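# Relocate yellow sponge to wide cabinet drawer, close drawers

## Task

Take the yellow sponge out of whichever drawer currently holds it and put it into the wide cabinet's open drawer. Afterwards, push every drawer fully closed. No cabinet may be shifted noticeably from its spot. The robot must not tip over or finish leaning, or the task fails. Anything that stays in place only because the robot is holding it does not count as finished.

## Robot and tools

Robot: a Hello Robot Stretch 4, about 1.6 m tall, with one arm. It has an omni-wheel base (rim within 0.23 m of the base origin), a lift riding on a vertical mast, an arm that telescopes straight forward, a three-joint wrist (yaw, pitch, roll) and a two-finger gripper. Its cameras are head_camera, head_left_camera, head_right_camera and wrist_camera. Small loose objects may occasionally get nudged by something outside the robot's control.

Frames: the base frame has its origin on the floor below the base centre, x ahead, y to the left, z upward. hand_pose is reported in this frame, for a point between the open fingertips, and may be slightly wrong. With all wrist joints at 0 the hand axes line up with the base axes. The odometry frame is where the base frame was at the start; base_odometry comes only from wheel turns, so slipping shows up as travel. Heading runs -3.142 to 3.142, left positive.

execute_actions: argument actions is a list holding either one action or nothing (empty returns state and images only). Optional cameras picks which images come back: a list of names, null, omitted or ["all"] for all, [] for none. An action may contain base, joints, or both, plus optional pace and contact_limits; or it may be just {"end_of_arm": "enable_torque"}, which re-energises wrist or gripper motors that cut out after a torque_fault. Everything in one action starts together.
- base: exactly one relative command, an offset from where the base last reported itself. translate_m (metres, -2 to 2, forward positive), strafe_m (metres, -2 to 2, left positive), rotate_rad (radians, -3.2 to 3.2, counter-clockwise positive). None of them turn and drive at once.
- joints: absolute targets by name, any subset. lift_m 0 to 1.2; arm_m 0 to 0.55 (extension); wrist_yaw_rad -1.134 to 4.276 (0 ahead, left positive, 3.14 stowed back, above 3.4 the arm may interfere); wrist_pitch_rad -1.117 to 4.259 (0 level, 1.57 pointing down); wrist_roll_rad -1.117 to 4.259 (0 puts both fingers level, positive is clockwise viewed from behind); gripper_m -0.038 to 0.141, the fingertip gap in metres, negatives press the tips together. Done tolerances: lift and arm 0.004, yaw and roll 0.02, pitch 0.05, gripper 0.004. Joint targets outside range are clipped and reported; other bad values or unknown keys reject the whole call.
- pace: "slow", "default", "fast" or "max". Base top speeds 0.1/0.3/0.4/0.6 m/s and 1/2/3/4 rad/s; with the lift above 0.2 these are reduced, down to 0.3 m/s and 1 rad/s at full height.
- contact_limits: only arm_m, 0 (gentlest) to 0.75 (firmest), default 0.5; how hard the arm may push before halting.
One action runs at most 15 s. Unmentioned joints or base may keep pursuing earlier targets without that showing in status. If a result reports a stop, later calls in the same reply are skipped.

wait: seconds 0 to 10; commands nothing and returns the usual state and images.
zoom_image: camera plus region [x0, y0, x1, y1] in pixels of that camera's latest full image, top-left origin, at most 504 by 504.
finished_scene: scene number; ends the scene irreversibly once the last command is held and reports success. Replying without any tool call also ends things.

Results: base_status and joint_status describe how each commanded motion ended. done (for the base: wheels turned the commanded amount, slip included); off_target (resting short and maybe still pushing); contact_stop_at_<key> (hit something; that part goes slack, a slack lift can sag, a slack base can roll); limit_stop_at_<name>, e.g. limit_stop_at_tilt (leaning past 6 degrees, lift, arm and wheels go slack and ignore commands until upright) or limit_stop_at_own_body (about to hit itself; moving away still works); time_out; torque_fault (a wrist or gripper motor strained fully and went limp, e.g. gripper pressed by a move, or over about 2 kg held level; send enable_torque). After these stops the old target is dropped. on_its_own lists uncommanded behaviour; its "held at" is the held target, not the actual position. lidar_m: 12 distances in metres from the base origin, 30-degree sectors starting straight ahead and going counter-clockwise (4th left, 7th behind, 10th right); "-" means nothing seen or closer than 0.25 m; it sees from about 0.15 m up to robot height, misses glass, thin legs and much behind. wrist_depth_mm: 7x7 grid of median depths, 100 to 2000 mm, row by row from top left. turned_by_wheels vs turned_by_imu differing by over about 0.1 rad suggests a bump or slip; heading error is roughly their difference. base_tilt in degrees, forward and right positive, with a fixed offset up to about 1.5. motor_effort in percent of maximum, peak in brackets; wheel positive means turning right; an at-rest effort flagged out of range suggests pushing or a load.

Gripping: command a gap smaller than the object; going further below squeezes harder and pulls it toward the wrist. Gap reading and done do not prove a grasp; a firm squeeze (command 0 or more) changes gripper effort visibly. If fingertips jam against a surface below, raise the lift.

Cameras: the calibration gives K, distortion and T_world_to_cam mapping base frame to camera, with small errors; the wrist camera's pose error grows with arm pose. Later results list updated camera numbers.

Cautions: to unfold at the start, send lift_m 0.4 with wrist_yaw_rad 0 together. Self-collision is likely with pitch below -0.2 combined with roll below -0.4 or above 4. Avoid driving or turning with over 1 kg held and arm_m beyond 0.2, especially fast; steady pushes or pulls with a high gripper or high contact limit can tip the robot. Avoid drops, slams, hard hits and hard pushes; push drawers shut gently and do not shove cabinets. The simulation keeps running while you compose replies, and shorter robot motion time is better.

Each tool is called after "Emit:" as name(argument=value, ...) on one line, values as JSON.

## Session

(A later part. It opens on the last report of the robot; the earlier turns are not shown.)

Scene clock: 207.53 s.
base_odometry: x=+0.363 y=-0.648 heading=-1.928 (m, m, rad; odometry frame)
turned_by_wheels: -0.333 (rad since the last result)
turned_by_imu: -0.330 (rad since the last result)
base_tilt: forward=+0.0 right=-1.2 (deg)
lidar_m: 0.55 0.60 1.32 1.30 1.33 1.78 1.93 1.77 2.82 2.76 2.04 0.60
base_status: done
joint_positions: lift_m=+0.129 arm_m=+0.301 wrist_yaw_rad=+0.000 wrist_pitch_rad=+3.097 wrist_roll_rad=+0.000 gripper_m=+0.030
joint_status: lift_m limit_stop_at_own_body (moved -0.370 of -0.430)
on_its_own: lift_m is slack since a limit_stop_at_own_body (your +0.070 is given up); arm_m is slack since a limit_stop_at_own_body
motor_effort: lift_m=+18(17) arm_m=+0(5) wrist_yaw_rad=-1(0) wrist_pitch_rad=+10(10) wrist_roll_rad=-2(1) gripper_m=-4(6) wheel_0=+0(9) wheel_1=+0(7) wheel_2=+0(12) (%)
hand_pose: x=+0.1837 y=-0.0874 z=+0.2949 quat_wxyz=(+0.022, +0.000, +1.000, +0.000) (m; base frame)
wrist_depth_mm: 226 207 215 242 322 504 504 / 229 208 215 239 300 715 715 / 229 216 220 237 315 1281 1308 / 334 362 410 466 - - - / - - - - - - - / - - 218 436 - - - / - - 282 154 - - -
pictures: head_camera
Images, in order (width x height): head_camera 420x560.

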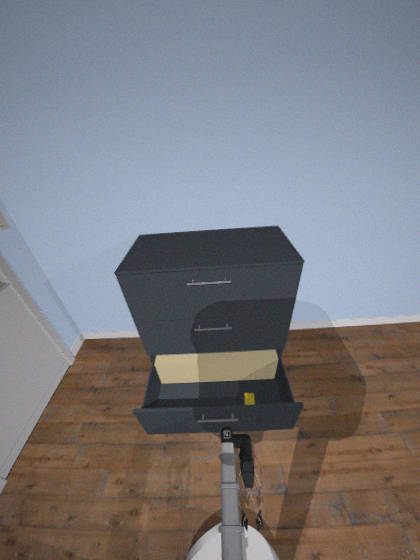

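Emit:
execute_actions(actions=[{"base": {"translate_m": -0.11}, "joints": {"arm_m": 0.41, "lift_m": 0.13}, "pace": "max"}], cameras=[])

Emit:
execute_actions(actions=[{"joints": {"lift_m": 0.065}, "pace": "max"}], cameras=["head_camera"])

Scene clock: 225.50 s.
base_odometry: x=+0.401 y=-0.545 heading=-1.928 (m, m, rad; odometry frame)
turned_by_wheels: +0.000 (rad since the last result)
turned_by_imu: -0.001 (rad since the last result)
base_tilt: forward=+0.0 right=-1.1 (deg)
lidar_m: 0.65 0.72 1.34 1.29 1.35 1.79 1.97 1.68 2.81 2.71 2.19 0.72
base_status: done
joint_positions: lift_m=+0.130 arm_m=+0.409 wrist_yaw_rad=+0.000 wrist_pitch_rad=+3.097 wrist_roll_rad=+0.000 gripper_m=+0.030
joint_status: all done
motor_effort: lift_m=+20(20) arm_m=+6(7) wrist_yaw_rad=-2(1) wrist_pitch_rad=+8(9) wrist_roll_rad=-1(1) gripper_m=-5(7) wheel_0=+1(9) wheel_1=+0(6) wheel_2=+1(13) (%)
hand_pose: x=+0.2916 y=-0.0875 z=+0.2953 quat_wxyz=(+0.022, +0.000, +1.000, +0.000) (m; base frame)
wrist_depth_mm: 430 340 336 368 488 504 504 / 525 338 320 353 634 715 715 / 798 338 322 349 1078 1281 1308 / 1983 389 415 477 - - - / - - - - - - - / - - 218 544 - - - / - - 286 154 - - -
pictures: none
No camera images: the call's "cameras" was empty. Leave "cameras" out to get every camera's image.

Scene clock: 226.30 s.
base_odometry: x=+0.401 y=-0.545 heading=-1.928 (m, m, rad; odometry frame)
turned_by_wheels: +0.000 (rad since the last result)
turned_by_imu: +0.000 (rad since the last result)
base_tilt: forward=-0.1 right=-1.0 (deg)
lidar_m: 0.66 0.70 1.34 1.29 1.35 1.79 1.96 1.67 2.82 2.71 2.21 0.72
base_status: not commanded
joint_positions: lift_m=+0.065 arm_m=+0.409 wrist_yaw_rad=+0.000 wrist_pitch_rad=+3.098 wrist_roll_rad=+0.000 gripper_m=+0.030
joint_status: all done
motor_effort: lift_m=+16(17) arm_m=+6(6) wrist_yaw_rad=-1(1) wrist_pitch_rad=+8(8) wrist_roll_rad=-1(1) gripper_m=-6(5) wheel_0=+1(1) wheel_1=+0(0) wheel_2=+1(1) (%)
hand_pose: x=+0.2916 y=-0.0875 z=+0.2307 quat_wxyz=(+0.022, +0.000, +1.000, +0.000) (m; base frame)
wrist_depth_mm: 329 340 343 351 355 370 370 / 418 338 334 362 477 521 525 / 580 332 319 351 778 931 960 / 1182 334 315 343 1661 - - / - 349 325 359 - - - / - - 217 539 - - - / - - 286 154 - - -
pictures: head_camera
Images, in order (width x height): head_camera 420x560.

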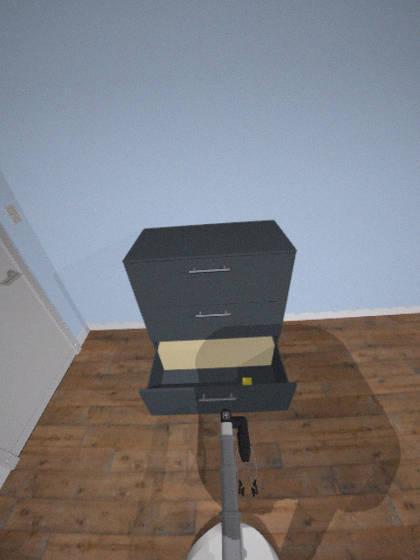

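Emit:
execute_actions(actions=[{"base": {"translate_m": 0.25}, "joints": {"arm_m": 0.41}, "pace": "default"}], cameras=["head_camera"])

Emit:
execute_actions(actions=[{"joints": {"arm_m": 0.55}, "contact_limits": {"arm_m": 0.4}, "pace": "slow"}], cameras=["head_camera"])

Scene clock: 234.37 s.
base_odometry: x=+0.314 y=-0.779 heading=-1.928 (m, m, rad; odometry frame)
turned_by_wheels: +0.000 (rad since the last result)
turned_by_imu: +0.001 (rad since the last result)
base_tilt: forward=+0.0 right=-1.0 (deg)
lidar_m: 0.61 0.66 1.35 1.28 1.36 1.78 1.95 1.93 2.80 2.76 1.83 0.65
base_status: done
joint_positions: lift_m=+0.065 arm_m=+0.409 wrist_yaw_rad=+0.000 wrist_pitch_rad=+3.098 wrist_roll_rad=+0.000 gripper_m=+0.030
joint_status: all done
motor_effort: lift_m=+16(16) arm_m=+6(16) wrist_yaw_rad=-1(2) wrist_pitch_rad=+8(9) wrist_roll_rad=-1(1) gripper_m=-3(7) wheel_0=-1(7) wheel_1=+0(10) wheel_2=+1(19) (%)
hand_pose: x=+0.2916 y=-0.0874 z=+0.2307 quat_wxyz=(+0.022, +0.000, +1.000, +0.000) (m; base frame)
wrist_depth_mm: 330 340 345 351 357 368 370 / 415 338 332 362 504 521 525 / 640 330 319 353 699 931 976 / 1182 327 315 342 1661 - - / - 349 322 359 - - - / - - 217 544 - - - / - - 286 154 - - -
pictures: head_camera
Images, in order (width x height): head_camera 420x560.

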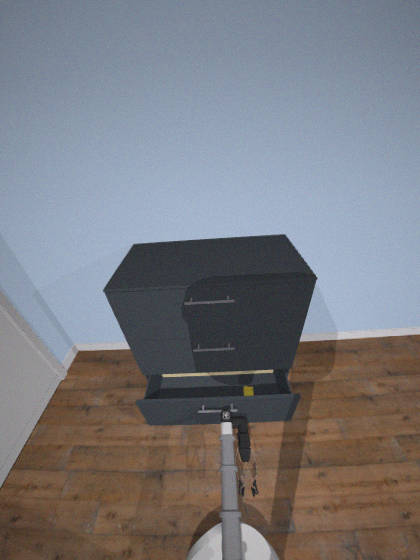

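Scene clock: 237.03 s.
base_odometry: x=+0.314 y=-0.779 heading=-1.928 (m, m, rad; odometry frame)
turned_by_wheels: +0.000 (rad since the last result)
turned_by_imu: -0.001 (rad since the last result)
base_tilt: forward=-0.1 right=-1.1 (deg)
lidar_m: 0.74 0.79 1.35 1.28 1.35 1.78 1.94 1.91 2.81 2.77 1.84 0.81
base_status: not commanded
joint_positions: lift_m=+0.065 arm_m=+0.549 wrist_yaw_rad=+0.000 wrist_pitch_rad=+3.098 wrist_roll_rad=+0.000 gripper_m=+0.030
joint_status: all done
motor_effort: lift_m=+16(16) arm_m=+8(9) wrist_yaw_rad=-1(1) wrist_pitch_rad=+8(8) wrist_roll_rad=-1(1) gripper_m=-5(2) wheel_0=+3(3) wheel_1=+3(3) wheel_2=+0(2) (%)
contact_limits: arm_m 0.4
hand_pose: x=+0.4314 y=-0.0874 z=+0.2307 quat_wxyz=(+0.022, +0.000, +1.000, +0.000) (m; base frame)
wrist_depth_mm: 330 340 345 351 355 368 368 / 449 469 473 492 512 521 525 / 732 525 469 500 891 931 946 / 1863 517 455 488 - - - / - - - 732 - - - / - - 217 676 - - - / - - 264 154 - - -
pictures: head_camera
Images, in order (width x height): head_camera 420x560.

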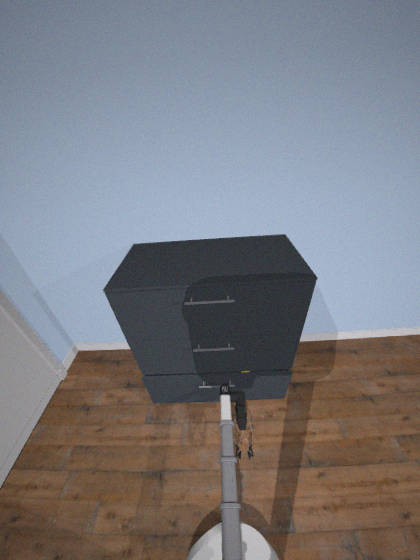

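Emit:
zoom_image(camera="head_camera", region=[120, 330, 320, 420])

Region (120, 330, 320, 420) of head_camera's 420x560 image, scaled by 2.520, with more detail than that image has; it fills the top 227 rows of this view, and the rest is white.

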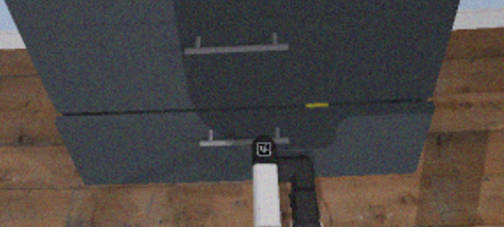

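Emit:
execute_actions(actions=[{"base": {"translate_m": 0.07}, "joints": {"arm_m": 0.485}, "pace": "fast"}], cameras=[])

Emit:
execute_actions(actions=[{"joints": {"arm_m": 0.55}, "contact_limits": {"arm_m": 0.35}, "pace": "slow"}], cameras=["head_camera"])

Emit:
zoom_image(camera="head_camera", region=[120, 330, 320, 430])

Scene clock: 248.60 s.
base_odometry: x=+0.289 y=-0.845 heading=-1.928 (m, m, rad; odometry frame)
turned_by_wheels: +0.000 (rad since the last result)
turned_by_imu: -0.002 (rad since the last result)
base_tilt: forward=-0.2 right=-1.1 (deg)
lidar_m: 0.67 0.73 1.33 1.28 1.35 1.80 2.01 2.01 2.83 2.76 1.72 0.74
base_status: done
joint_positions: lift_m=+0.065 arm_m=+0.485 wrist_yaw_rad=+0.000 wrist_pitch_rad=+3.098 wrist_roll_rad=+0.000 gripper_m=+0.030
joint_status: all done
motor_effort: lift_m=+16(16) arm_m=+0(6) wrist_yaw_rad=-1(2) wrist_pitch_rad=+9(7) wrist_roll_rad=-1(1) gripper_m=-6(7) wheel_0=-1(6) wheel_1=-1(7) wheel_2=-1(8) (%)
hand_pose: x=+0.3676 y=-0.0874 z=+0.2307 quat_wxyz=(+0.022, +0.000, +1.000, +0.000) (m; base frame)
wrist_depth_mm: 329 342 345 349 357 370 370 / 449 424 415 442 512 521 521 / 732 424 399 433 798 931 960 / 1983 427 389 421 - - - / - - 410 654 - - - / - - 217 621 - - - / - - 286 154 - - -
pictures: none
No camera images: the call's "cameras" was empty. Leave "cameras" out to get every camera's image.

Scene clock: 249.73 s.
base_odometry: x=+0.289 y=-0.845 heading=-1.928 (m, m, rad; odometry frame)
turned_by_wheels: +0.000 (rad since the last result)
turned_by_imu: +0.001 (rad since the last result)
base_tilt: forward=-0.1 right=-1.0 (deg)
lidar_m: 0.68 0.74 1.35 1.28 1.34 1.82 2.01 2.01 2.81 2.75 1.73 0.75
base_status: not commanded
joint_positions: lift_m=+0.065 arm_m=+0.504 wrist_yaw_rad=+0.000 wrist_pitch_rad=+3.098 wrist_roll_rad=+0.000 gripper_m=+0.030
joint_status: arm_m contact_stop (moved +0.019 of +0.065)
on_its_own: arm_m is slack since a contact_stop (your +0.550 is given up)
motor_effort: lift_m=+16(16) arm_m=+0(27) wrist_yaw_rad=-1(2) wrist_pitch_rad=+8(8) wrist_roll_rad=-2(2) gripper_m=-5(7) wheel_0=-1(4) wheel_1=+0(7) wheel_2=-5(16) (%)
contact_limits: arm_m 0.35
hand_pose: x=+0.3869 y=-0.0874 z=+0.2307 quat_wxyz=(+0.022, +0.000, +1.000, +0.000) (m; base frame)
wrist_depth_mm: 329 342 343 351 357 370 373 / 449 439 436 459 512 517 525 / 741 455 418 459 878 946 976 / 1863 449 413 442 - - - / - - 433 683 - - - / - - 217 640 - - - / - - 276 154 - - -
pictures: head_camera
Images, in order (width x height): head_camera 420x560.

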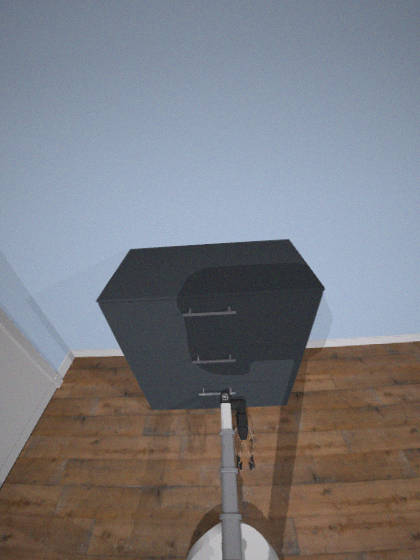

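Region (120, 330, 320, 430) of head_camera's 420x560 image, scaled by 2.520, with more detail than that image has.

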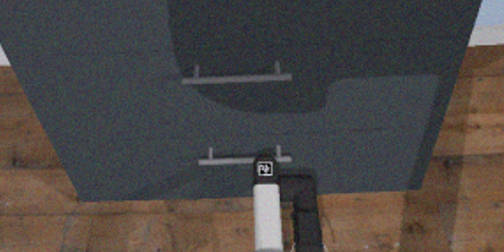

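Looks flush. Back the arm off so the robot isn't touching, then verify.

Emit:
execute_actions(actions=[{"joints": {"arm_m": 0.47}, "pace": "max"}], cameras=["head_camera"])

Emit:
zoom_image(camera="head_camera", region=[120, 350, 190, 420])

Emit:
zoom_image(camera="head_camera", region=[250, 345, 320, 415])

Scene clock: 254.17 s.
base_odometry: x=+0.289 y=-0.845 heading=-1.928 (m, m, rad; odometry frame)
turned_by_wheels: +0.000 (rad since the last result)
turned_by_imu: -0.001 (rad since the last result)
base_tilt: forward=-0.1 right=-1.1 (deg)
lidar_m: 0.68 0.74 1.34 1.28 1.34 1.79 2.01 2.01 2.81 2.75 1.73 0.75
base_status: not commanded
joint_positions: lift_m=+0.065 arm_m=+0.471 wrist_yaw_rad=+0.000 wrist_pitch_rad=+3.098 wrist_roll_rad=+0.000 gripper_m=+0.030
joint_status: all done
motor_effort: lift_m=+16(16) arm_m=-6(5) wrist_yaw_rad=+0(1) wrist_pitch_rad=+8(8) wrist_roll_rad=-1(1) gripper_m=-4(6) wheel_0=-1(1) wheel_1=+0(0) wheel_2=-1(5) (%)
hand_pose: x=+0.3537 y=-0.0874 z=+0.2307 quat_wxyz=(+0.022, +0.000, +1.000, +0.000) (m; base frame)
wrist_depth_mm: 329 342 345 351 359 370 368 / 445 410 410 430 512 517 525 / 732 407 384 418 788 931 960 / 1921 410 377 410 - - - / - 480 389 634 - - - / - - 218 609 - - - / - - 286 154 - - -
pictures: head_camera
Images, in order (width x height): head_camera 420x560.

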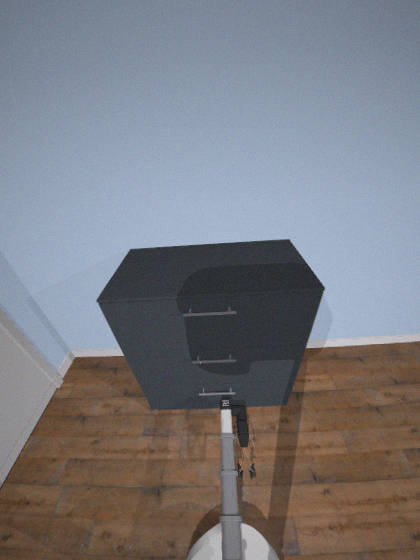

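Region (120, 350, 190, 420) of head_camera's 420x560 image, scaled by 7.200, with more detail than that image has.

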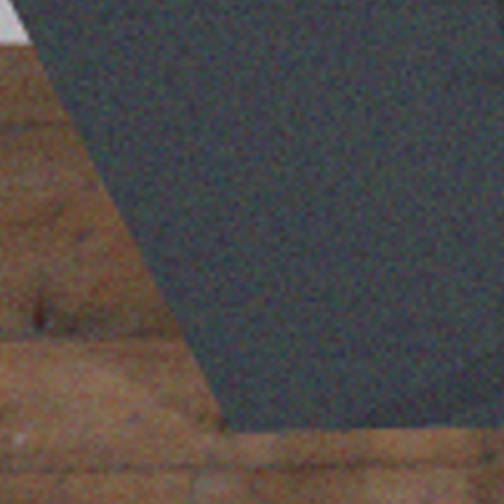

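Region (250, 345, 320, 415) of head_camera's 420x560 image, scaled by 7.200, with more detail than that image has.

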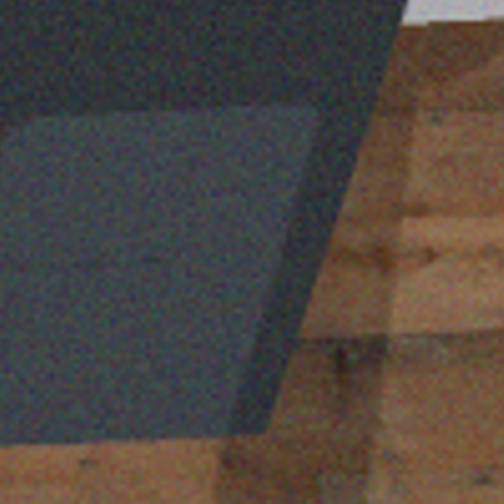

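All edges are flush; finishing.

Emit:
finished_scene(scene=2)

The scene is finished: the task was done.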